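## Task

Pick up the small yellow sponge on the desk and set it down on the counter that stands behind the shelving. The stacked cartons must not be disturbed. The robot must not tip over or finish leaning, or the task fails. The sponge only counts as placed if it rests there by itself, not held by the robot.

## Robot and tools

ROBOT. A Hello Robot Stretch 4 in a physics simulator: an omni-wheel base, a lift riding a mast, one arm that telescopes forward, a three-joint wrist (yaw, pitch, roll) and a two-finger gripper. It stands about 1.6 m tall, and the base rim lies within 0.23 m of the base origin. Cameras: head_camera, head_left_camera, head_right_camera, wrist_camera. Loose objects may occasionally get a small push from outside.

FRAMES. Base frame: origin on the floor below the base centre, x forward, y left, z up. hand_pose is reported in this frame and marks a point between the open fingertips; it may be slightly inaccurate. With all wrist joints at 0 its axes line up with the base frame. The odometry frame is the base frame as it was when the scene began.

execute_actions(actions, cameras). actions is a list holding one action or nothing; an empty list only reports state and images. An action may contain "base", "joints" or both, plus optional "pace" and "contact_limits"; or it is just {"end_of_arm": "enable_torque"}. All motions in an action start at once and may finish at different times.
- base: exactly one relative command, an offset from where the base last measured itself. translate_m: straight drive in metres, forward positive, -2 to 2. strafe_m: sideways in metres, left positive, -2 to 2. rotate_rad: turn in place in radians, counter-clockwise from above positive, -3.2 to 3.2.
- joints: absolute targets by name. lift_m 0 to 1.2 (done within ±0.004); arm_m extension 0 to 0.55 (±0.004); wrist_yaw_rad -1.134 to 4.276, 0 facing forward, positive left, 3.14 folded back, above 3.4 the arm may obstruct (±0.02); wrist_pitch_rad -1.117 to 4.259, 0 level, 1.57 pointing down (±0.05); wrist_roll_rad -1.117 to 4.259, 0 fingers level, positive turns clockwise viewed from behind (±0.02); gripper_m fingertip gap in metres -0.038 to 0.141, values under 0 press the tips together (±0.004).
- pace: "slow", "default", "fast", "max"; base up to 0.1/0.3/0.4/0.6 m/s and 1/2/3/4 rad/s. With lift above 0.2 the base is further capped, down to 0.3 m/s and 1 rad/s at lift 1.2.
- contact_limits: {"arm_m": x}, 0 (gentlest) to 0.75 (strongest), default 0.5.
Out-of-range joint targets are clipped and reported; unknown keys or other bad values reject the whole call. Omitted joints or base may still be pushing toward earlier targets. A single action lasts at most 15 s. Once a result reports a stop, the remaining calls in that reply are skipped. cameras: list of names or "all"; omitted/null means all, [] means none.

wait(seconds): 0 to 10; no new command, returns state and images.
zoom_image(camera, region): region [x0, y0, x1, y1] in pixels of that camera's latest full image, at most 504x504.
read_manual(section): only licence texts; no motion.
finished_scene(scene): 1 or 2; ends the scene for good and reports success. The goal must still hold after release.

RESULTS. lidar_m: 12 distances from the base origin, 30-degree sectors, first straight ahead then counter-clockwise (4th left, 7th behind, 10th right); "-" means nothing seen or closer than 0.25 m. Sees from about 0.15 m up, so table tops count; may miss glass, thin legs, things behind. wrist_depth_mm: 7x7 grid of depths 100 to 2000 mm, from top-left; robot body included. base_odometry: wheel-counted, slip counts as motion; heading -3.142 to 3.142, left positive. If turned_by_wheels and turned_by_imu differ by more than ~0.1 rad, a collision or slip likely happened. base_tilt in degrees (forward/right positive, fixed bias up to ~1.5). base_status/joint_status: "done"; "off_target" (may still push); "contact_stop_at_<key>" (stopped on contact; lift/arm/wheels go slack, a slack lift can sink under load); "limit_stop_at_<name>", including own_body and tilt (over 6 degrees lean: lift, arm, wheels go slack until leaning eases); "time_out"; "torque_fault" (a wrist or gripper motor went limp; send enable_torque). on_its_own reports unrequested effects; "held at" is the held target. motor_effort: percent of max, bracket is peak; an unusual rest effort suggests a load or contact.

GRIPPING. Command gripper_m below the object's width; going lower squeezes harder and pulls the object toward the wrist. The reading and "done" don't prove a grasp; a firm squeeze at targets of 0 or more shows in gripper effort. If fingertips snag on a surface, raise the lift.

START. Unfold the wrist with lift_m 0.4 and wrist_yaw_rad 0 in a single action.

AVOID. Turning or driving with over 1 kg held and arm_m above 0.2 (worse at fast/max); strong pushes or pulls, especially high up; knocking the cartons; drops, slams, hard hits; tilted wrist pitch below -0.2 combined with large roll (self-collision). Shorter robot motion time is better.

Each tool is called after "Call:" as a command line: name --argument value for each argument, lists and objects as JSON in quotes; but a table of rows of numbers goes row by row, as --pt "numbers of a row", without its own name.

## Session

Call:
execute_actions --actions '[]'

Scene clock: 0.00 s.
base_odometry: x=+0.000 y=+0.000 heading=+0.000 (m, m, rad; odometry frame)
turned_by_wheels: +0.000 (rad since the last result)
turned_by_imu: +0.000 (rad since the last result)
base_tilt: forward=+0.4 right=-1.0 (deg)
lidar_m: 1.61 1.09 1.00 1.11 1.33 2.15 2.23 0.81 0.76 0.79 1.00 1.54
base_status: not commanded
joint_positions: lift_m=+0.170 arm_m=+0.001 wrist_yaw_rad=+3.223 wrist_pitch_rad=+0.017 wrist_roll_rad=-0.017 gripper_m=+0.057
joint_status: not commanded
motor_effort: lift_m=+18 arm_m=+0 wrist_yaw_rad=+0 wrist_pitch_rad=-4 wrist_roll_rad=+2 gripper_m=-2 wheel_0=+0 wheel_1=+0 wheel_2=+0 (%)
hand_pose: x=-0.1229 y=+0.0638 z=+0.3436 quat_wxyz=(-0.041, -0.008, -0.009, +0.999) (m; base frame)
wrist_depth_mm: - - 129 - - 1983 1708 / - - 129 - - 1921 1808 / - 108 131 - - - 1808 / 139 134 166 - - - 1808 / 203 1708 - - 1921 1863 1808 / 198 1042 192 1118 946 1098 1060 / 196 750 842 - 809 759 788
pictures: head_camera, head_left_camera, head_right_camera, wrist_camera
Images, in order (width x height): head_camera 420x560, head_left_camera 420x672, head_right_camera 420x672, wrist_camera 616x392.

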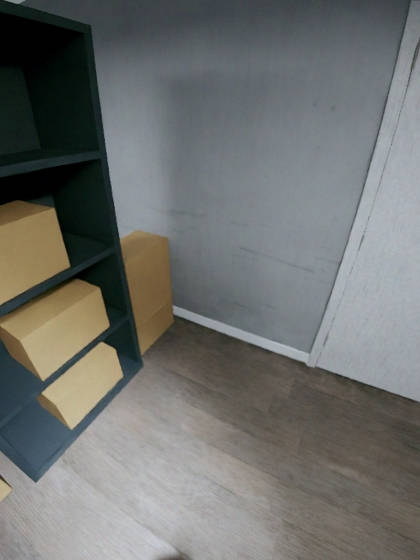

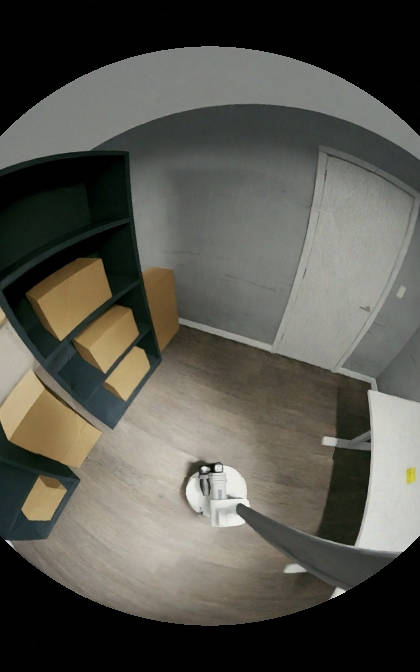

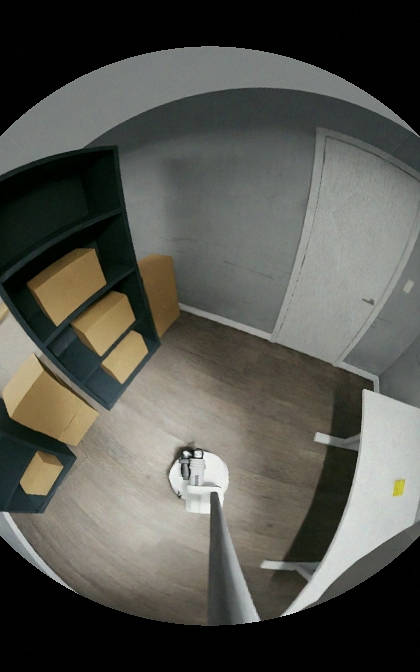

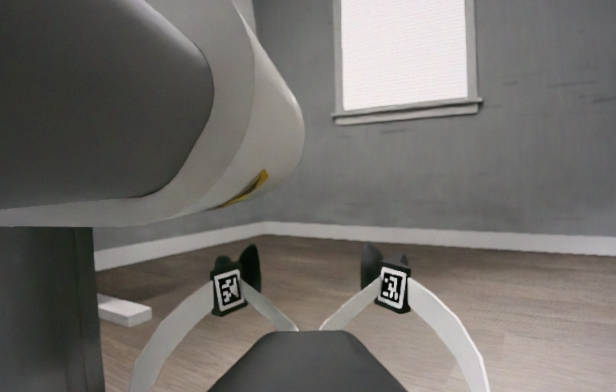

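Call:
execute_actions --actions '[{"base":{"rotate_rad":-1.9},"joints":{"lift_m":0.85,"wrist_yaw_rad":0,"wrist_pitch_rad":0.6,"gripper_m":0.13}}]'

Scene clock: 4.27 s.
base_odometry: x=+0.000 y=+0.000 heading=-1.899 (m, m, rad; odometry frame)
turned_by_wheels: -1.899 (rad since the last result)
turned_by_imu: -1.870 (rad since the last result)
base_tilt: forward=+0.3 right=-0.9 (deg)
lidar_m: 0.76 0.82 1.57 1.55 1.34 1.02 1.02 1.14 1.62 2.16 1.05 0.76
base_status: done
joint_positions: lift_m=+0.194 arm_m=+0.001 wrist_yaw_rad=+2.741 wrist_pitch_rad=+0.489 wrist_roll_rad=-0.017 gripper_m=+0.130
joint_status: lift_m limit_stop_at_own_body (moved +0.023 of +0.680); wrist_yaw_rad limit_stop_at_own_body (moved -0.481 of -3.223); wrist_pitch_rad limit_stop_at_own_body (moved +0.472 of +0.583); the others done
on_its_own: wrist_yaw_rad is held at +2.742, not at your +0.000, since a limit_stop_at_own_body; wrist_pitch_rad is held at +0.487, not at your +0.600, since a limit_stop_at_own_body; lift_m is slack since a limit_stop_at_own_body (your +0.850 is given up); arm_m is slack since a limit_stop_at_own_body
motor_effort: lift_m=+18(22) arm_m=+0(0) wrist_yaw_rad=+1(6) wrist_pitch_rad=-4(4) wrist_roll_rad=+2(1) gripper_m=+1(2) wheel_0=+2(8) wheel_1=+2(8) wheel_2=+2(8) (%)
hand_pose: x=-0.0289 y=+0.1797 z=+0.2363 quat_wxyz=(+0.191, -0.239, +0.040, +0.951) (m; base frame)
wrist_depth_mm: 946 1008 1397 1118 1229 1308 1397 / 1008 1078 1229 1160 1255 1430 1397 / 1060 1118 1098 1042 1042 1042 1042 / 820 809 788 788 788 759 750 / 291 290 294 627 621 603 603 / 237 229 220 236 480 480 496 / 202 199 206 - 433 430 424
pictures: head_camera, head_left_camera, head_right_camera, wrist_camera
Images, in order (width x height): head_camera 420x560, head_left_camera 420x672, head_right_camera 420x672, wrist_camera 616x392.

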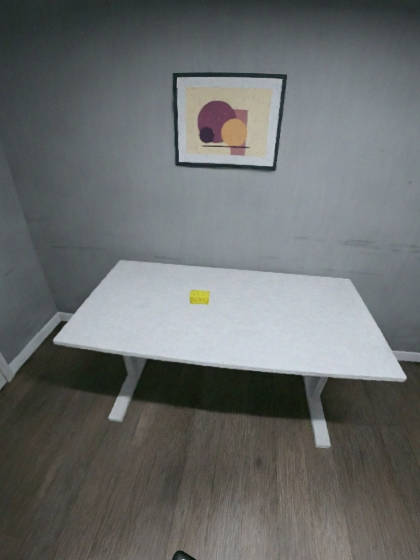

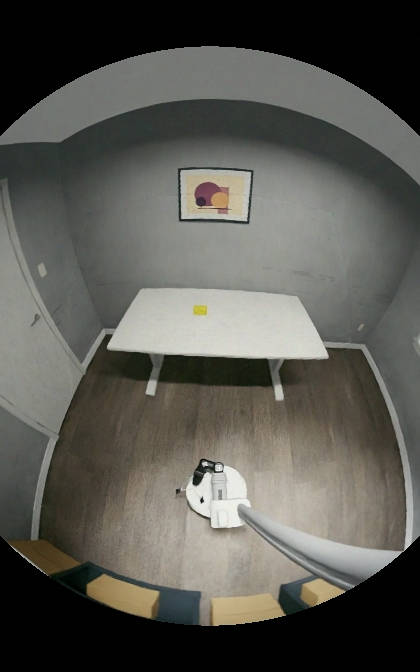

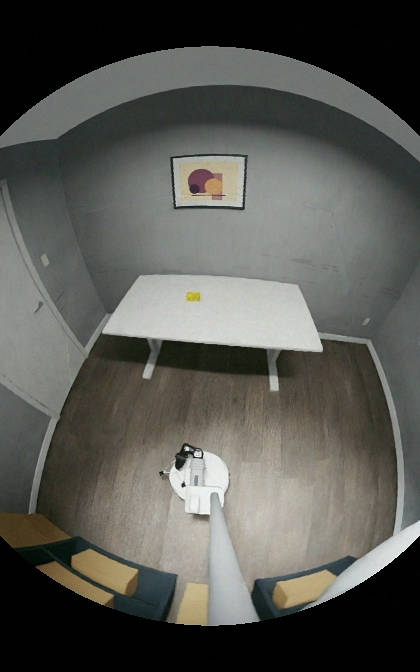

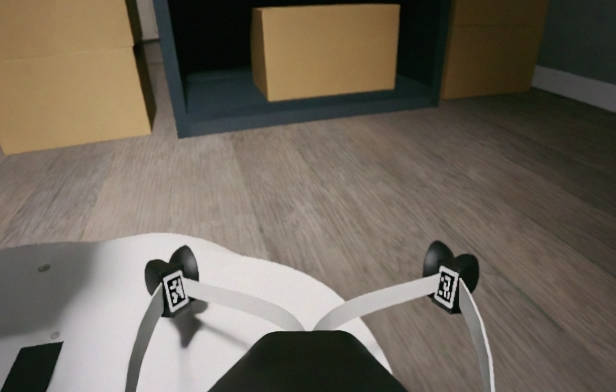

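Call:
execute_actions --actions '[{"base":{"strafe_m":0.12},"joints":{"lift_m":0.85,"wrist_pitch_rad":0.3},"pace":"fast"}]' --cameras '[]'

Call:
execute_actions --actions '[{"base":{"translate_m":0.35},"joints":{"wrist_yaw_rad":0,"wrist_pitch_rad":0.6,"arm_m":0.1}}]' --cameras '["head_camera","wrist_camera"]'

Scene clock: 11.07 s.
base_odometry: x=+0.114 y=-0.039 heading=-1.899 (m, m, rad; odometry frame)
turned_by_wheels: +0.000 (rad since the last result)
turned_by_imu: -0.002 (rad since the last result)
base_tilt: forward=+0.4 right=-1.2 (deg)
lidar_m: 0.76 0.80 1.45 1.43 1.31 1.01 1.00 1.15 1.59 2.26 1.04 0.77
base_status: done
joint_positions: lift_m=+0.850 arm_m=+0.001 wrist_yaw_rad=+2.741 wrist_pitch_rad=+0.302 wrist_roll_rad=-0.017 gripper_m=+0.130
joint_status: all done
on_its_own: wrist_yaw_rad is held at +2.742, not at your +0.000, since a limit_stop_at_own_body; arm_m is slack since a limit_stop_at_own_body
motor_effort: lift_m=+22(23) arm_m=+0(0) wrist_yaw_rad=+1(0) wrist_pitch_rad=-5(9) wrist_roll_rad=+2(2) gripper_m=+0(1) wheel_0=+2(11) wheel_1=+0(13) wheel_2=+1(0) (%)
hand_pose: x=-0.0479 y=+0.1878 z=+0.9420 quat_wxyz=(+0.195, -0.149, +0.022, +0.969) (m; base frame)
wrist_depth_mm: - 1336 1025 1060 1397 1708 1336 / - 1397 1060 1138 1464 1756 1336 / - 1308 1499 1430 1397 1537 1366 / 1078 1182 1397 1229 1464 1537 1397 / 1118 1160 1308 1430 1576 1708 1430 / 1160 1229 1397 1336 1464 1618 1430 / 1205 1308 1336 - 1397 1308 1366
pictures: none
No camera images: the call's "cameras" was empty. Leave "cameras" out to get every camera's image.

Scene clock: 13.70 s.
base_odometry: x=+0.001 y=-0.370 heading=-1.899 (m, m, rad; odometry frame)
turned_by_wheels: +0.000 (rad since the last result)
turned_by_imu: +0.000 (rad since the last result)
base_tilt: forward=+0.4 right=-1.0 (deg)
lidar_m: 0.43 0.46 0.67 1.40 1.53 1.38 1.33 1.53 2.36 2.28 0.57 0.42
base_status: done
joint_positions: lift_m=+0.850 arm_m=+0.099 wrist_yaw_rad=+0.001 wrist_pitch_rad=+0.602 wrist_roll_rad=-0.017 gripper_m=+0.130
joint_status: all done
motor_effort: lift_m=+22(22) arm_m=+8(9) wrist_yaw_rad=-2(6) wrist_pitch_rad=-4(4) wrist_roll_rad=+1(2) gripper_m=-1(0) wheel_0=+0(5) wheel_1=-1(6) wheel_2=+1(9) (%)
hand_pose: x=+0.5074 y=-0.0873 z=+0.8646 quat_wxyz=(+0.955, -0.008, +0.296, +0.003) (m; base frame)
wrist_depth_mm: 878 854 854 820 809 798 768 / 931 917 891 878 854 820 831 / 707 683 683 668 661 647 661 / 554 544 535 530 525 525 517 / 445 449 449 442 439 430 427 / 382 370 362 375 364 357 366 / 332 329 338 - 330 324 324
pictures: head_camera, wrist_camera
Images, in order (width x height): head_camera 420x560, wrist_camera 616x392.

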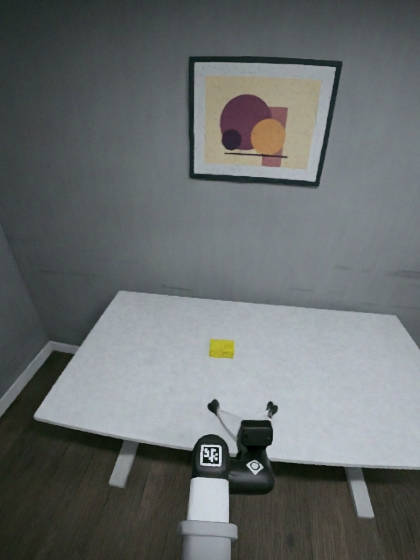

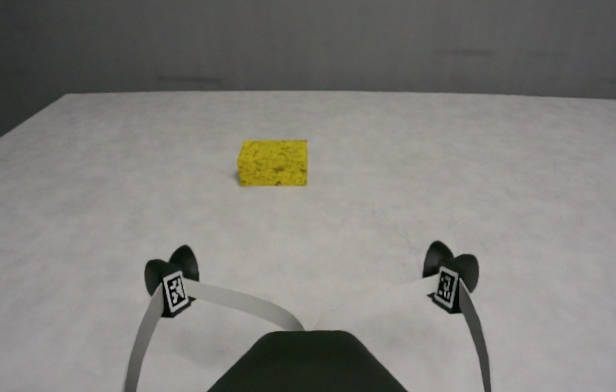

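Call:
execute_actions --actions '[{"base":{"strafe_m":0.05},"joints":{"lift_m":0.77,"arm_m":0.3,"gripper_m":0.141}}]' --cameras '["head_camera","wrist_camera"]'

Scene clock: 19.57 s.
base_odometry: x=+0.048 y=-0.386 heading=-1.899 (m, m, rad; odometry frame)
turned_by_wheels: +0.000 (rad since the last result)
turned_by_imu: -0.002 (rad since the last result)
base_tilt: forward=+0.4 right=-1.0 (deg)
lidar_m: 0.42 0.46 0.71 1.33 1.49 1.37 1.35 1.53 2.13 2.35 0.59 0.42
base_status: done
joint_positions: lift_m=+0.770 arm_m=+0.299 wrist_yaw_rad=+0.000 wrist_pitch_rad=+0.602 wrist_roll_rad=-0.017 gripper_m=+0.141
joint_status: all done
motor_effort: lift_m=+15(20) arm_m=+8(9) wrist_yaw_rad=+0(1) wrist_pitch_rad=-4(3) wrist_roll_rad=+1(2) gripper_m=-2(3) wheel_0=+1(9) wheel_1=+0(8) wheel_2=+0(3) (%)
hand_pose: x=+0.7073 y=-0.0874 z=+0.7852 quat_wxyz=(+0.955, -0.008, +0.296, +0.003) (m; base frame)
wrist_depth_mm: 683 683 676 654 634 615 603 / 723 707 699 676 676 647 634 / 525 512 504 496 492 492 484 / 413 407 387 332 397 394 384 / 336 334 334 332 327 322 322 / 285 276 268 274 266 263 272 / 249 247 253 - 247 241 241
pictures: head_camera, wrist_camera
Images, in order (width x height): head_camera 420x560, wrist_camera 616x392.

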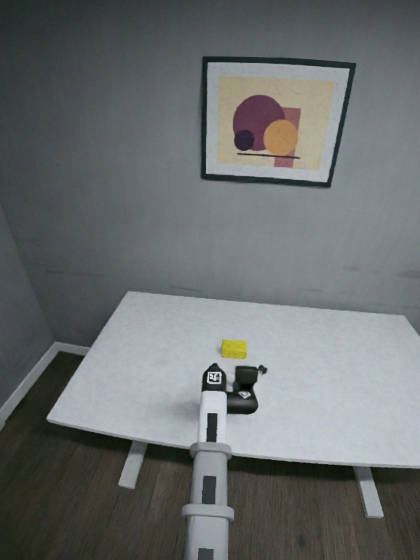

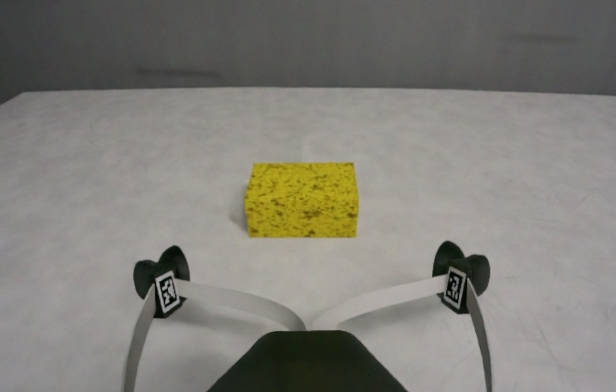

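Call:
execute_actions --actions '[{"base":{"strafe_m":0.008},"joints":{"lift_m":0.735,"arm_m":0.415}}]' --cameras '["wrist_camera"]'

Scene clock: 23.90 s.
base_odometry: x=+0.056 y=-0.389 heading=-1.899 (m, m, rad; odometry frame)
turned_by_wheels: +0.000 (rad since the last result)
turned_by_imu: -0.002 (rad since the last result)
base_tilt: forward=+0.3 right=-0.9 (deg)
lidar_m: 0.42 0.48 0.65 1.34 1.45 1.37 1.32 1.53 2.12 2.34 0.61 0.45
base_status: done
joint_positions: lift_m=+0.735 arm_m=+0.414 wrist_yaw_rad=+0.000 wrist_pitch_rad=+0.602 wrist_roll_rad=-0.017 gripper_m=+0.141
joint_status: all done
motor_effort: lift_m=+15(15) arm_m=+8(8) wrist_yaw_rad=+0(0) wrist_pitch_rad=-4(4) wrist_roll_rad=+2(1) gripper_m=+1(0) wheel_0=+1(5) wheel_1=-1(8) wheel_2=+0(0) (%)
hand_pose: x=+0.8223 y=-0.0874 z=+0.7502 quat_wxyz=(+0.955, -0.008, +0.296, +0.002) (m; base frame)
wrist_depth_mm: 585 580 559 539 535 521 504 / 615 597 585 574 564 549 535 / 449 442 436 424 424 421 415 / 349 347 343 338 336 332 332 / 287 286 238 220 233 276 273 / 242 236 229 211 224 224 233 / 213 211 215 - 211 206 206
pictures: wrist_camera
Images, in order (width x height): wrist_camera 616x392.

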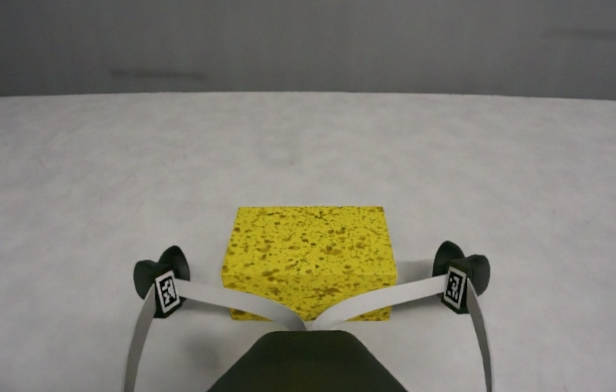

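Call:
execute_actions --actions '[{"joints":{"gripper_m":0.045,"lift_m":0.728}}]' --cameras '["wrist_camera"]'

Call:
execute_actions --actions '[{"joints":{"lift_m":0.8}}]' --cameras '["wrist_camera"]'

Scene clock: 28.90 s.
base_odometry: x=+0.056 y=-0.389 heading=-1.899 (m, m, rad; odometry frame)
turned_by_wheels: +0.000 (rad since the last result)
turned_by_imu: -0.002 (rad since the last result)
base_tilt: forward=+0.3 right=-1.0 (deg)
lidar_m: 0.43 0.48 0.70 1.33 1.47 1.39 1.29 1.51 2.13 2.35 0.58 0.43
base_status: not commanded
joint_positions: lift_m=+0.728 arm_m=+0.414 wrist_yaw_rad=+0.000 wrist_pitch_rad=+0.602 wrist_roll_rad=-0.017 gripper_m=+0.046
joint_status: all done
motor_effort: lift_m=+15(14) arm_m=+8(8) wrist_yaw_rad=+0(0) wrist_pitch_rad=-3(4) wrist_roll_rad=+1(1) gripper_m=-26(25) wheel_0=+1(1) wheel_1=-1(1) wheel_2=+0(0) (%)
hand_pose: x=+0.8223 y=-0.0874 z=+0.7432 quat_wxyz=(+0.955, -0.008, +0.296, +0.002) (m; base frame)
wrist_depth_mm: 580 564 559 544 535 521 508 / 615 603 585 569 559 544 535 / 430 424 418 413 404 402 399 / 338 334 332 327 325 322 317 / 277 277 206 199 202 266 264 / 235 220 194 203 197 213 225 / 205 203 206 - 200 198 200
pictures: wrist_camera
Images, in order (width x height): wrist_camera 616x392.

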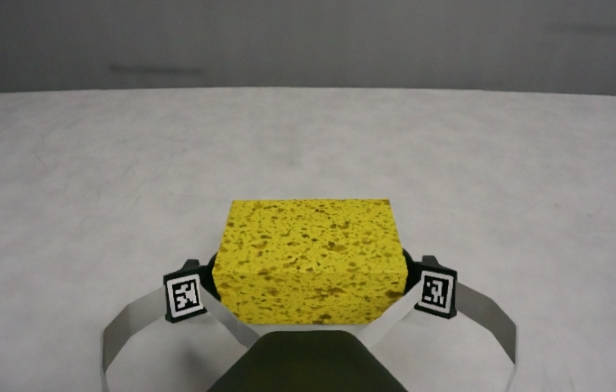

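Scene clock: 30.17 s.
base_odometry: x=+0.056 y=-0.389 heading=-1.899 (m, m, rad; odometry frame)
turned_by_wheels: +0.000 (rad since the last result)
turned_by_imu: -0.001 (rad since the last result)
base_tilt: forward=+0.4 right=-0.9 (deg)
lidar_m: 0.40 0.45 0.69 1.33 1.45 1.37 1.34 1.52 2.12 2.35 0.59 0.46
base_status: not commanded
joint_positions: lift_m=+0.800 arm_m=+0.414 wrist_yaw_rad=+0.000 wrist_pitch_rad=+0.602 wrist_roll_rad=-0.017 gripper_m=+0.046
joint_status: all done
motor_effort: lift_m=+22(23) arm_m=+8(8) wrist_yaw_rad=+0(0) wrist_pitch_rad=-4(2) wrist_roll_rad=+2(2) gripper_m=-25(24) wheel_0=+1(1) wheel_1=-1(1) wheel_2=+0(0) (%)
hand_pose: x=+0.8223 y=-0.0874 z=+0.8146 quat_wxyz=(+0.955, -0.008, +0.296, +0.002) (m; base frame)
wrist_depth_mm: 580 574 559 544 530 517 508 / 640 621 609 591 580 559 549 / 597 574 574 559 554 549 549 / 459 455 452 449 442 439 433 / 377 377 205 197 202 362 359 / 320 301 195 203 196 290 304 / 281 276 279 - 273 272 270
pictures: wrist_camera
Images, in order (width x height): wrist_camera 616x392.

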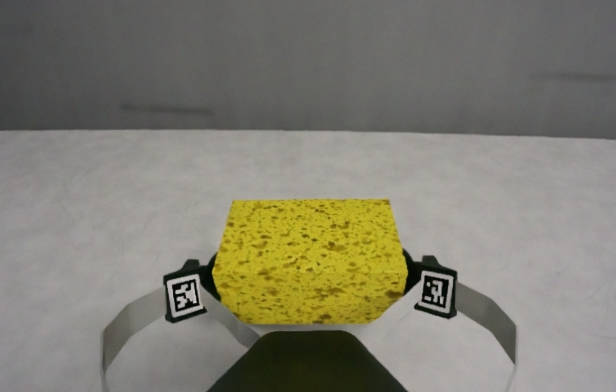

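Call:
execute_actions --actions '[{"base":{"rotate_rad":-2.3},"joints":{"arm_m":0}}]'

Scene clock: 34.43 s.
base_odometry: x=+0.056 y=-0.389 heading=+2.084 (m, m, rad; odometry frame)
turned_by_wheels: -2.300 (rad since the last result)
turned_by_imu: -2.264 (rad since the last result)
base_tilt: forward=+0.3 right=-1.0 (deg)
lidar_m: 1.70 2.34 0.74 0.48 0.43 0.42 0.57 1.34 1.35 1.45 1.32 1.44
base_status: done
joint_positions: lift_m=+0.800 arm_m=+0.002 wrist_yaw_rad=+0.000 wrist_pitch_rad=+0.602 wrist_roll_rad=-0.017 gripper_m=+0.046
joint_status: all done
motor_effort: lift_m=+21(22) arm_m=-8(9) wrist_yaw_rad=+1(2) wrist_pitch_rad=-4(5) wrist_roll_rad=+2(2) gripper_m=-23(25) wheel_0=+0(6) wheel_1=+2(8) wheel_2=+2(4) (%)
hand_pose: x=+0.4108 y=-0.0875 z=+0.8146 quat_wxyz=(+0.955, -0.008, +0.297, +0.002) (m; base frame)
wrist_depth_mm: 1708 1921 - - 1756 1182 960 / 1756 - - - 1576 1255 1008 / 1921 - - - 1576 1308 1098 / 1708 1576 1708 1661 1576 1397 1138 / 1397 1397 206 198 202 1336 1255 / 1160 1098 194 203 197 1060 1138 / 1025 1025 1008 - 1008 1025 976
pictures: head_camera, head_left_camera, head_right_camera, wrist_camera
Images, in order (width x height): head_camera 420x560, head_left_camera 420x672, head_right_camera 420x672, wrist_camera 616x392.

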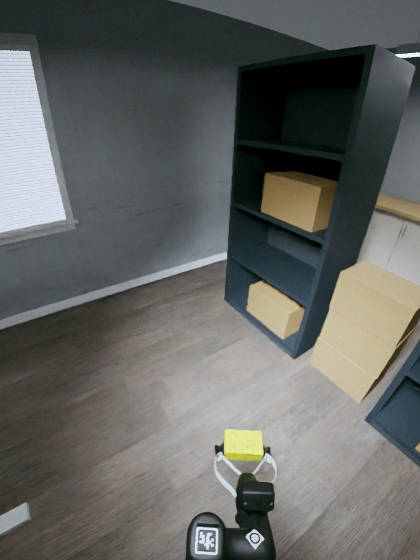

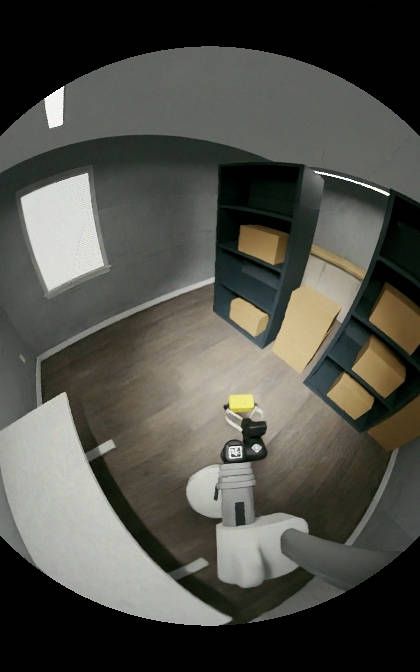

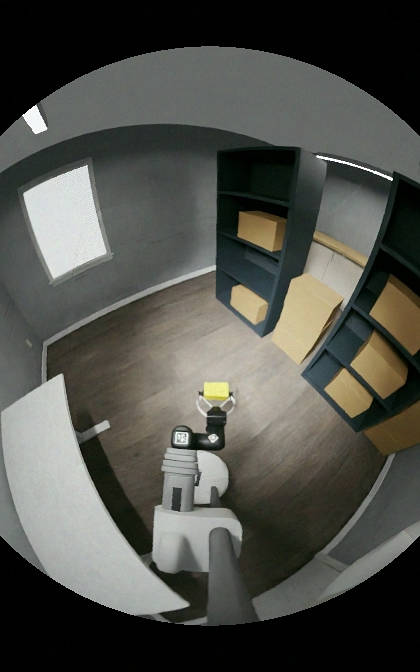

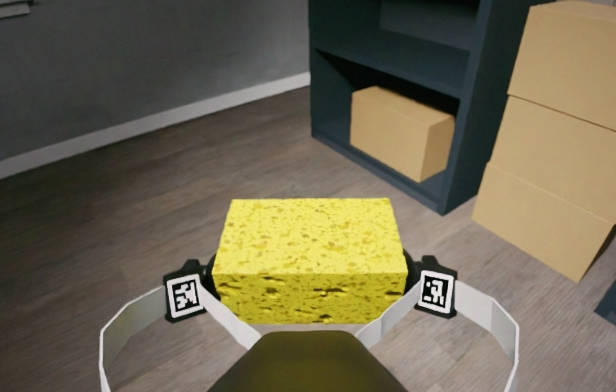

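Call:
execute_actions --actions '[{"base":{"rotate_rad":-1.02}}]' --cameras '[]'

Call:
execute_actions --actions '[{"base":{"strafe_m":1.85},"pace":"fast"}]' --cameras '["head_camera","head_left_camera"]'

Scene clock: 43.50 s.
base_odometry: x=+0.056 y=-0.389 heading=+1.065 (m, m, rad; odometry frame)
turned_by_wheels: -1.020 (rad since the last result)
turned_by_imu: -1.005 (rad since the last result)
base_tilt: forward=+0.3 right=-1.1 (deg)
lidar_m: 1.34 1.46 1.75 2.36 0.73 0.48 0.43 0.44 0.59 1.31 1.35 1.42
base_status: done
joint_positions: lift_m=+0.800 arm_m=+0.002 wrist_yaw_rad=+0.000 wrist_pitch_rad=+0.602 wrist_roll_rad=-0.017 gripper_m=+0.046
joint_status: not commanded
motor_effort: lift_m=+21(21) arm_m=-8(8) wrist_yaw_rad=+1(1) wrist_pitch_rad=-4(4) wrist_roll_rad=+1(2) gripper_m=-24(25) wheel_0=+2(10) wheel_1=+0(7) wheel_2=-1(8) (%)
hand_pose: x=+0.4108 y=-0.0875 z=+0.8146 quat_wxyz=(+0.955, -0.008, +0.297, +0.002) (m; base frame)
wrist_depth_mm: 1042 1060 1366 1060 1060 1138 1138 / 1098 1160 1182 1138 1182 1229 1255 / 1205 1308 1464 1430 1430 1336 1397 / 1336 1366 1430 1336 1397 1499 1499 / 1397 1397 206 198 202 1336 1336 / 1182 1098 195 203 197 1060 1138 / 1042 1042 1025 - 1008 991 991
pictures: none
No camera images: the call's "cameras" was empty. Leave "cameras" out to get every camera's image.

Scene clock: 49.40 s.
base_odometry: x=-1.562 y=+0.508 heading=+1.065 (m, m, rad; odometry frame)
turned_by_wheels: +0.000 (rad since the last result)
turned_by_imu: -0.005 (rad since the last result)
base_tilt: forward=+0.5 right=-1.1 (deg)
lidar_m: 1.18 0.87 0.57 0.49 0.51 0.65 1.39 1.46 1.12 1.89 1.98 1.26
base_status: done
joint_positions: lift_m=+0.800 arm_m=+0.002 wrist_yaw_rad=+0.000 wrist_pitch_rad=+0.602 wrist_roll_rad=-0.017 gripper_m=+0.046
joint_status: not commanded
motor_effort: lift_m=+21(21) arm_m=-8(8) wrist_yaw_rad=+0(0) wrist_pitch_rad=-4(4) wrist_roll_rad=+2(1) gripper_m=-23(26) wheel_0=+2(11) wheel_1=-1(11) wheel_2=+0(1) (%)
hand_pose: x=+0.4108 y=-0.0875 z=+0.8146 quat_wxyz=(+0.955, -0.008, +0.297, +0.002) (m; base frame)
wrist_depth_mm: 1042 1661 - 1281 1308 1336 1118 / 1042 1576 - 1281 1255 1308 1098 / 1042 1576 - 1576 1205 1255 1160 / 976 1537 1708 1464 1255 1229 1336 / 1008 1336 206 198 202 1308 1366 / 976 1098 195 203 197 1060 1138 / 931 1008 1042 - 1025 991 991
pictures: head_camera, head_left_camera
Images, in order (width x height): head_camera 420x560, head_left_camera 420x672.

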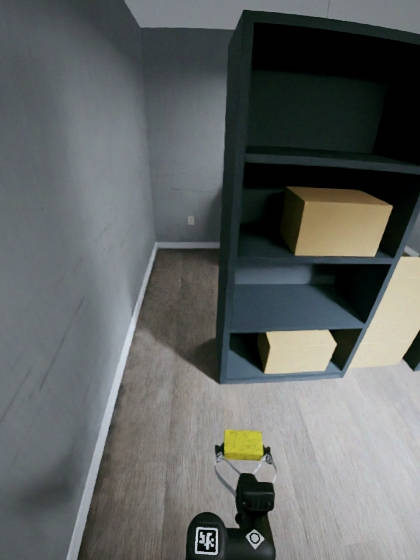

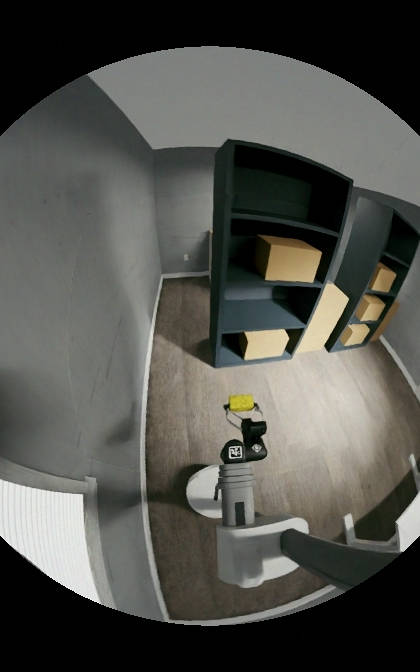

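Call:
execute_actions --actions '[{"base":{"rotate_rad":0.08}}]' --cameras '[]'

Call:
execute_actions --actions '[{"base":{"strafe_m":0.16}}]' --cameras '[]'

Call:
execute_actions --actions '[{"base":{"translate_m":0.9},"pace":"fast"}]' --cameras '["head_camera","head_left_camera","head_right_camera"]'

Scene clock: 56.23 s.
base_odometry: x=-1.562 y=+0.508 heading=+1.145 (m, m, rad; odometry frame)
turned_by_wheels: +0.080 (rad since the last result)
turned_by_imu: +0.077 (rad since the last result)
base_tilt: forward=+0.3 right=-1.0 (deg)
lidar_m: 1.17 0.79 0.58 0.47 0.53 0.73 1.41 1.39 1.17 2.43 1.81 1.24
base_status: done
joint_positions: lift_m=+0.800 arm_m=+0.002 wrist_yaw_rad=+0.000 wrist_pitch_rad=+0.602 wrist_roll_rad=-0.017 gripper_m=+0.046
joint_status: not commanded
motor_effort: lift_m=+21(21) arm_m=-8(8) wrist_yaw_rad=+0(1) wrist_pitch_rad=-5(4) wrist_roll_rad=+1(2) gripper_m=-24(24) wheel_0=+1(4) wheel_1=-1(4) wheel_2=-1(5) (%)
hand_pose: x=+0.4108 y=-0.0874 z=+0.8146 quat_wxyz=(+0.955, -0.008, +0.297, +0.002) (m; base frame)
wrist_depth_mm: 904 1336 - - 1255 1281 1229 / 891 1308 - - 1255 1281 1160 / 904 1308 - 1921 1281 1160 1205 / 878 1255 1661 1464 1397 1138 1138 / 904 1229 205 198 202 1281 1255 / 891 1042 195 203 197 1078 1118 / 866 1008 1042 - 1025 991 991
pictures: none
No camera images: the call's "cameras" was empty. Leave "cameras" out to get every camera's image.

Scene clock: 58.00 s.
base_odometry: x=-1.708 y=+0.574 heading=+1.144 (m, m, rad; odometry frame)
turned_by_wheels: +0.000 (rad since the last result)
turned_by_imu: -0.001 (rad since the last result)
base_tilt: forward=+0.3 right=-1.0 (deg)
lidar_m: 1.23 0.57 0.41 0.32 0.36 0.50 1.43 1.48 1.25 2.45 1.67 1.20
base_status: done
joint_positions: lift_m=+0.800 arm_m=+0.002 wrist_yaw_rad=+0.000 wrist_pitch_rad=+0.602 wrist_roll_rad=-0.017 gripper_m=+0.046
joint_status: not commanded
motor_effort: lift_m=+21(21) arm_m=-8(8) wrist_yaw_rad=+0(0) wrist_pitch_rad=-4(5) wrist_roll_rad=+1(1) gripper_m=-26(26) wheel_0=-1(6) wheel_1=-2(7) wheel_2=-1(2) (%)
hand_pose: x=+0.4108 y=-0.0874 z=+0.8146 quat_wxyz=(+0.955, -0.008, +0.297, +0.002) (m; base frame)
wrist_depth_mm: 676 991 - - 1255 1281 1281 / 676 991 - - 1160 1255 1255 / 676 976 1863 - 1308 1182 1205 / 647 976 1537 1618 1397 1160 1160 / 654 960 206 197 202 1281 1281 / 661 778 194 202 196 1078 1118 / 661 931 1025 - 1025 991 976
pictures: none
No camera images: the call's "cameras" was empty. Leave "cameras" out to get every camera's image.

Scene clock: 61.67 s.
base_odometry: x=-1.336 y=+1.394 heading=+1.145 (m, m, rad; odometry frame)
turned_by_wheels: +0.000 (rad since the last result)
turned_by_imu: +0.001 (rad since the last result)
base_tilt: forward=+0.3 right=-1.0 (deg)
lidar_m: 1.66 0.59 0.40 0.36 0.40 0.58 1.47 1.91 2.17 1.06 0.40 0.42
base_status: done
joint_positions: lift_m=+0.800 arm_m=+0.002 wrist_yaw_rad=+0.000 wrist_pitch_rad=+0.602 wrist_roll_rad=-0.017 gripper_m=+0.046
joint_status: not commanded
motor_effort: lift_m=+21(21) arm_m=-8(8) wrist_yaw_rad=+0(0) wrist_pitch_rad=-5(5) wrist_roll_rad=+2(2) gripper_m=-27(25) wheel_0=+1(6) wheel_1=+0(7) wheel_2=+0(10) (%)
hand_pose: x=+0.4108 y=-0.0874 z=+0.8146 quat_wxyz=(+0.955, -0.008, +0.297, +0.002) (m; base frame)
wrist_depth_mm: 691 1008 1921 - 1661 424 307 / 691 1042 - - 1661 430 307 / 699 1008 1921 - 1863 436 306 / 661 1008 1576 1661 1618 439 309 / 683 976 205 198 203 442 310 / 676 798 195 203 196 357 309 / 668 931 1042 - 759 439 317
pictures: head_camera, head_left_camera, head_right_camera
Images, in order (width x height): head_camera 420x560, head_left_camera 420x672, head_right_camera 420x672.

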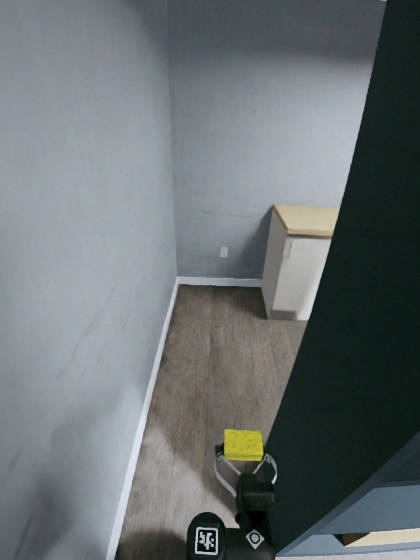

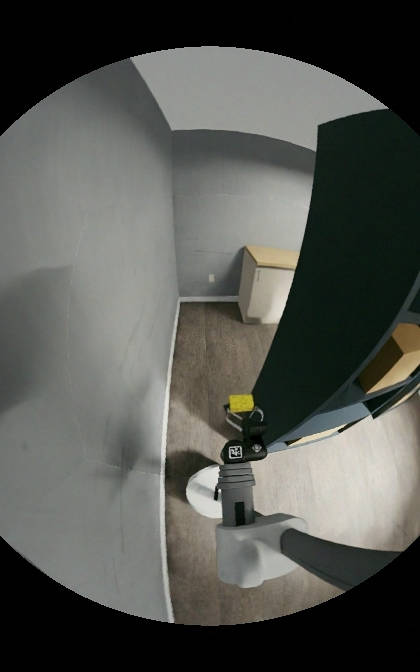

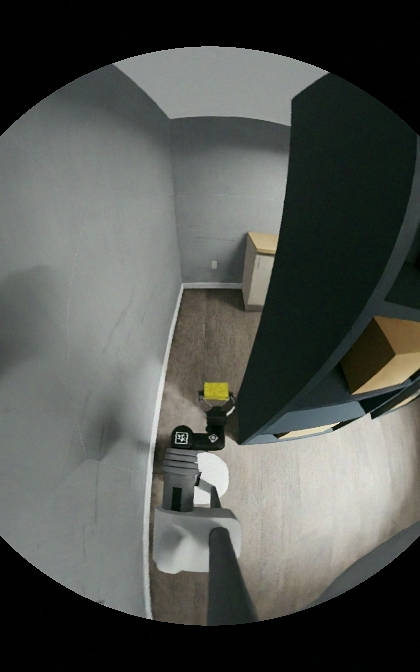

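Shelf side is about 0.3 right; clear.

Call:
execute_actions --actions '[{"base":{"translate_m":1.1},"joints":{"lift_m":1.0}}]' --cameras '[]'

Call:
execute_actions --actions '[{"base":{"rotate_rad":-0.65}}]' --cameras '["head_camera","wrist_camera"]'

Scene clock: 70.20 s.
base_odometry: x=-0.881 y=+2.395 heading=+1.145 (m, m, rad; odometry frame)
turned_by_wheels: +0.000 (rad since the last result)
turned_by_imu: +0.000 (rad since the last result)
base_tilt: forward=+0.3 right=-1.0 (deg)
lidar_m: 1.32 0.58 0.42 0.38 0.41 0.57 1.63 0.47 0.54 1.73 1.01 0.85
base_status: done
joint_positions: lift_m=+1.000 arm_m=+0.002 wrist_yaw_rad=+0.000 wrist_pitch_rad=+0.602 wrist_roll_rad=-0.017 gripper_m=+0.046
joint_status: all done
motor_effort: lift_m=+21(24) arm_m=-8(8) wrist_yaw_rad=+0(0) wrist_pitch_rad=-4(5) wrist_roll_rad=+1(2) gripper_m=-25(26) wheel_0=+1(5) wheel_1=+2(6) wheel_2=+2(10) (%)
hand_pose: x=+0.4108 y=-0.0874 z=+1.0146 quat_wxyz=(+0.955, -0.008, +0.297, +0.002) (m; base frame)
wrist_depth_mm: 691 960 991 960 976 960 991 / 707 1025 1078 1078 1078 866 768 / 707 1008 1160 1205 1160 820 603 / 683 1042 1281 1308 1281 831 603 / 691 1008 206 198 202 831 661 / 691 820 195 203 196 732 778 / 683 976 1255 - 1205 917 917
pictures: none
No camera images: the call's "cameras" was empty. Leave "cameras" out to get every camera's image.

Scene clock: 71.77 s.
base_odometry: x=-0.881 y=+2.395 heading=+0.495 (m, m, rad; odometry frame)
turned_by_wheels: -0.650 (rad since the last result)
turned_by_imu: -0.640 (rad since the last result)
base_tilt: forward=+0.3 right=-1.0 (deg)
lidar_m: 0.86 1.27 0.71 0.45 0.40 0.41 0.52 1.11 0.49 0.46 0.96 1.20
base_status: done
joint_positions: lift_m=+1.000 arm_m=+0.002 wrist_yaw_rad=+0.000 wrist_pitch_rad=+0.602 wrist_roll_rad=-0.017 gripper_m=+0.046
joint_status: not commanded
motor_effort: lift_m=+21(21) arm_m=-8(8) wrist_yaw_rad=+0(0) wrist_pitch_rad=-4(5) wrist_roll_rad=+2(2) gripper_m=-23(25) wheel_0=+2(6) wheel_1=+1(6) wheel_2=+1(5) (%)
hand_pose: x=+0.4108 y=-0.0874 z=+1.0146 quat_wxyz=(+0.955, -0.008, +0.297, +0.002) (m; base frame)
wrist_depth_mm: 904 1025 1098 1205 1138 1229 1397 / 960 1025 820 798 904 1160 1618 / 1025 1138 750 820 1025 1366 - / 1098 1255 904 831 1138 1661 1921 / 1160 1308 205 197 203 1618 1537 / 1255 1308 195 204 196 1281 1336 / 1205 1255 1255 - 1205 1205 1205
pictures: head_camera, wrist_camera
Images, in order (width x height): head_camera 420x560, wrist_camera 616x392.

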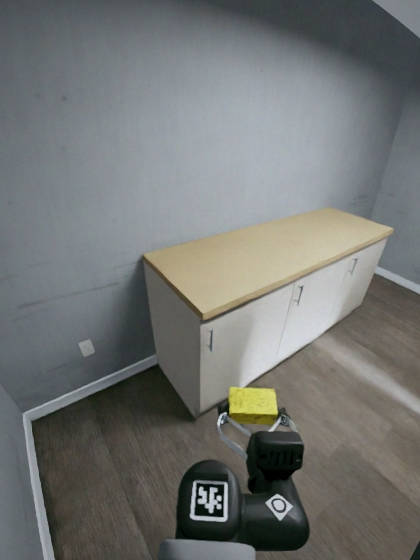

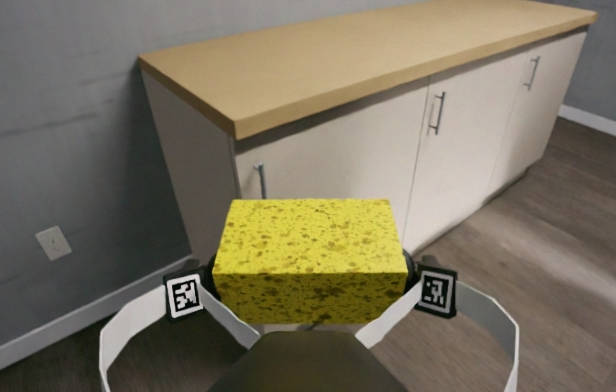

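Call:
execute_actions --actions '[{"base":{"translate_m":0.45},"joints":{"arm_m":0.45}}]' --cameras '["head_camera","wrist_camera"]'

Scene clock: 77.07 s.
base_odometry: x=-0.485 y=+2.609 heading=+0.496 (m, m, rad; odometry frame)
turned_by_wheels: +0.000 (rad since the last result)
turned_by_imu: -0.001 (rad since the last result)
base_tilt: forward=+0.3 right=-1.0 (deg)
lidar_m: 0.42 0.51 0.96 0.75 0.69 0.68 0.86 0.72 0.73 0.91 1.89 0.60
base_status: done
joint_positions: lift_m=+1.000 arm_m=+0.449 wrist_yaw_rad=+0.000 wrist_pitch_rad=+0.602 wrist_roll_rad=-0.017 gripper_m=+0.046
joint_status: all done
motor_effort: lift_m=+21(21) arm_m=+8(8) wrist_yaw_rad=+0(1) wrist_pitch_rad=-3(5) wrist_roll_rad=+2(2) gripper_m=-23(23) wheel_0=+2(6) wheel_1=+2(7) wheel_2=+2(11) (%)
hand_pose: x=+0.8573 y=-0.0874 z=+1.0146 quat_wxyz=(+0.955, -0.008, +0.296, +0.003) (m; base frame)
wrist_depth_mm: 357 402 462 549 661 831 1042 / 379 427 500 591 699 759 778 / 402 459 530 585 569 569 569 / 427 469 466 462 455 452 452 / 392 389 205 198 202 377 373 / 330 312 195 202 196 301 319 / 290 287 291 - 282 282 283
pictures: head_camera, wrist_camera
Images, in order (width x height): head_camera 420x560, wrist_camera 616x392.

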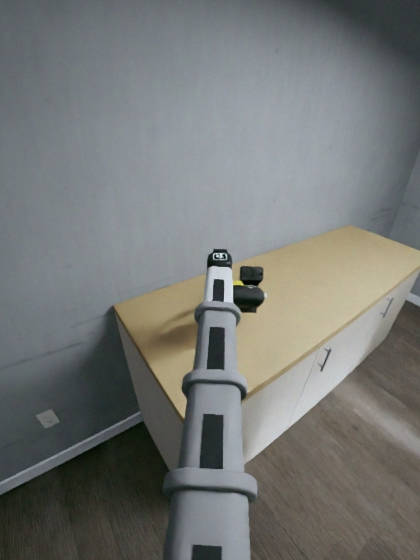

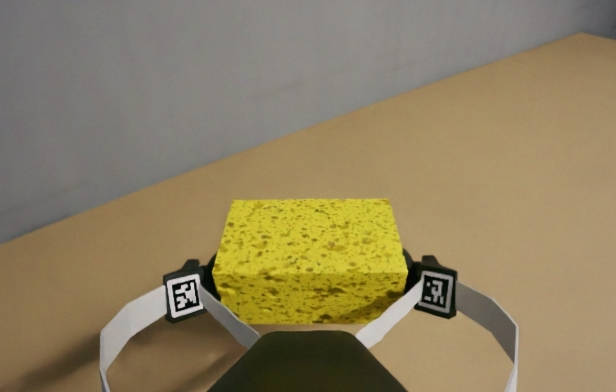

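Call:
execute_actions --actions '[{"joints":{"lift_m":0.919}}]' --cameras '[]'

Call:
execute_actions --actions '[{"joints":{"gripper_m":0.135}}]' --cameras '[]'

Call:
execute_actions --actions '[{"joints":{"lift_m":0.99},"pace":"fast"}]' --cameras '["wrist_camera"]'

Scene clock: 82.10 s.
base_odometry: x=-0.485 y=+2.609 heading=+0.496 (m, m, rad; odometry frame)
turned_by_wheels: +0.000 (rad since the last result)
turned_by_imu: -0.002 (rad since the last result)
base_tilt: forward=+0.4 right=-1.1 (deg)
lidar_m: 0.42 0.56 0.94 0.74 0.66 0.71 0.89 0.71 0.72 0.93 1.90 0.59
base_status: not commanded
joint_positions: lift_m=+0.919 arm_m=+0.449 wrist_yaw_rad=+0.000 wrist_pitch_rad=+0.602 wrist_roll_rad=-0.017 gripper_m=+0.046
joint_status: all done
motor_effort: lift_m=+15(21) arm_m=+8(8) wrist_yaw_rad=+0(0) wrist_pitch_rad=-4(4) wrist_roll_rad=+2(1) gripper_m=-25(25) wheel_0=+2(2) wheel_1=+2(2) wheel_2=+2(2) (%)
hand_pose: x=+0.8573 y=-0.0874 z=+0.9342 quat_wxyz=(+0.955, -0.008, +0.296, +0.003) (m; base frame)
wrist_depth_mm: 357 404 466 539 668 759 831 / 377 430 492 554 539 544 539 / 399 427 421 413 410 404 404 / 338 336 332 330 325 322 322 / 278 277 205 198 202 267 266 / 235 221 193 202 197 214 227 / 206 204 207 - 201 199 201
pictures: none
No camera images: the call's "cameras" was empty. Leave "cameras" out to get every camera's image.

Scene clock: 83.97 s.
base_odometry: x=-0.485 y=+2.609 heading=+0.496 (m, m, rad; odometry frame)
turned_by_wheels: +0.000 (rad since the last result)
turned_by_imu: -0.001 (rad since the last result)
base_tilt: forward=+0.4 right=-1.0 (deg)
lidar_m: 0.42 0.56 0.98 0.76 0.67 0.70 0.90 0.72 0.72 0.93 1.91 0.61
base_status: not commanded
joint_positions: lift_m=+0.919 arm_m=+0.449 wrist_yaw_rad=+0.000 wrist_pitch_rad=+0.602 wrist_roll_rad=-0.017 gripper_m=+0.135
joint_status: all done
motor_effort: lift_m=+15(15) arm_m=+8(8) wrist_yaw_rad=+0(0) wrist_pitch_rad=-4(4) wrist_roll_rad=+2(1) gripper_m=+0(23) wheel_0=+2(2) wheel_1=+2(2) wheel_2=+2(2) (%)
hand_pose: x=+0.8573 y=-0.0874 z=+0.9342 quat_wxyz=(+0.955, -0.008, +0.296, +0.003) (m; base frame)
wrist_depth_mm: 357 404 469 544 661 778 809 / 379 433 496 544 549 549 544 / 399 427 418 413 410 404 402 / 340 338 332 330 325 324 320 / 277 277 228 212 217 267 266 / 235 229 223 211 219 221 226 / 206 204 209 - 204 200 202
pictures: none
No camera images: the call's "cameras" was empty. Leave "cameras" out to get every camera's image.

Scene clock: 85.00 s.
base_odometry: x=-0.485 y=+2.609 heading=+0.496 (m, m, rad; odometry frame)
turned_by_wheels: +0.000 (rad since the last result)
turned_by_imu: +0.000 (rad since the last result)
base_tilt: forward=+0.3 right=-0.9 (deg)
lidar_m: 0.42 0.52 0.97 0.76 0.68 0.71 0.90 0.74 0.74 0.93 1.92 0.59
base_status: not commanded
joint_positions: lift_m=+0.990 arm_m=+0.449 wrist_yaw_rad=+0.000 wrist_pitch_rad=+0.602 wrist_roll_rad=-0.017 gripper_m=+0.135
joint_status: all done
motor_effort: lift_m=+22(23) arm_m=+8(8) wrist_yaw_rad=-1(0) wrist_pitch_rad=-4(4) wrist_roll_rad=+2(2) gripper_m=+0(1) wheel_0=+2(2) wheel_1=+2(2) wheel_2=+2(2) (%)
hand_pose: x=+0.8573 y=-0.0874 z=+1.0046 quat_wxyz=(+0.955, -0.008, +0.296, +0.003) (m; base frame)
wrist_depth_mm: 357 404 466 539 654 820 1025 / 377 427 500 591 691 741 741 / 407 466 525 559 549 549 549 / 418 455 449 442 442 436 436 / 377 373 373 373 370 362 362 / 319 310 257 255 255 300 307 / 281 277 277 - 272 271 270
pictures: wrist_camera
Images, in order (width x height): wrist_camera 616x392.

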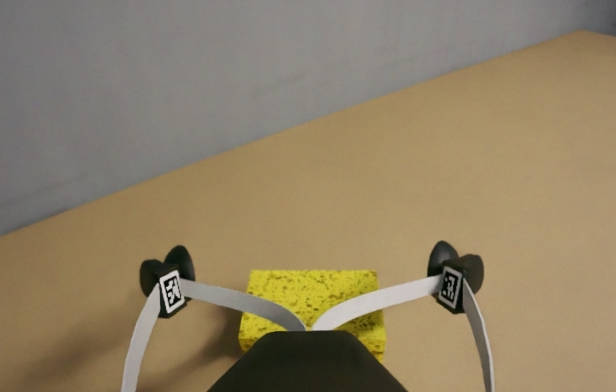

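Call:
finished_scene --scene 1

The scene is finished: the task was done.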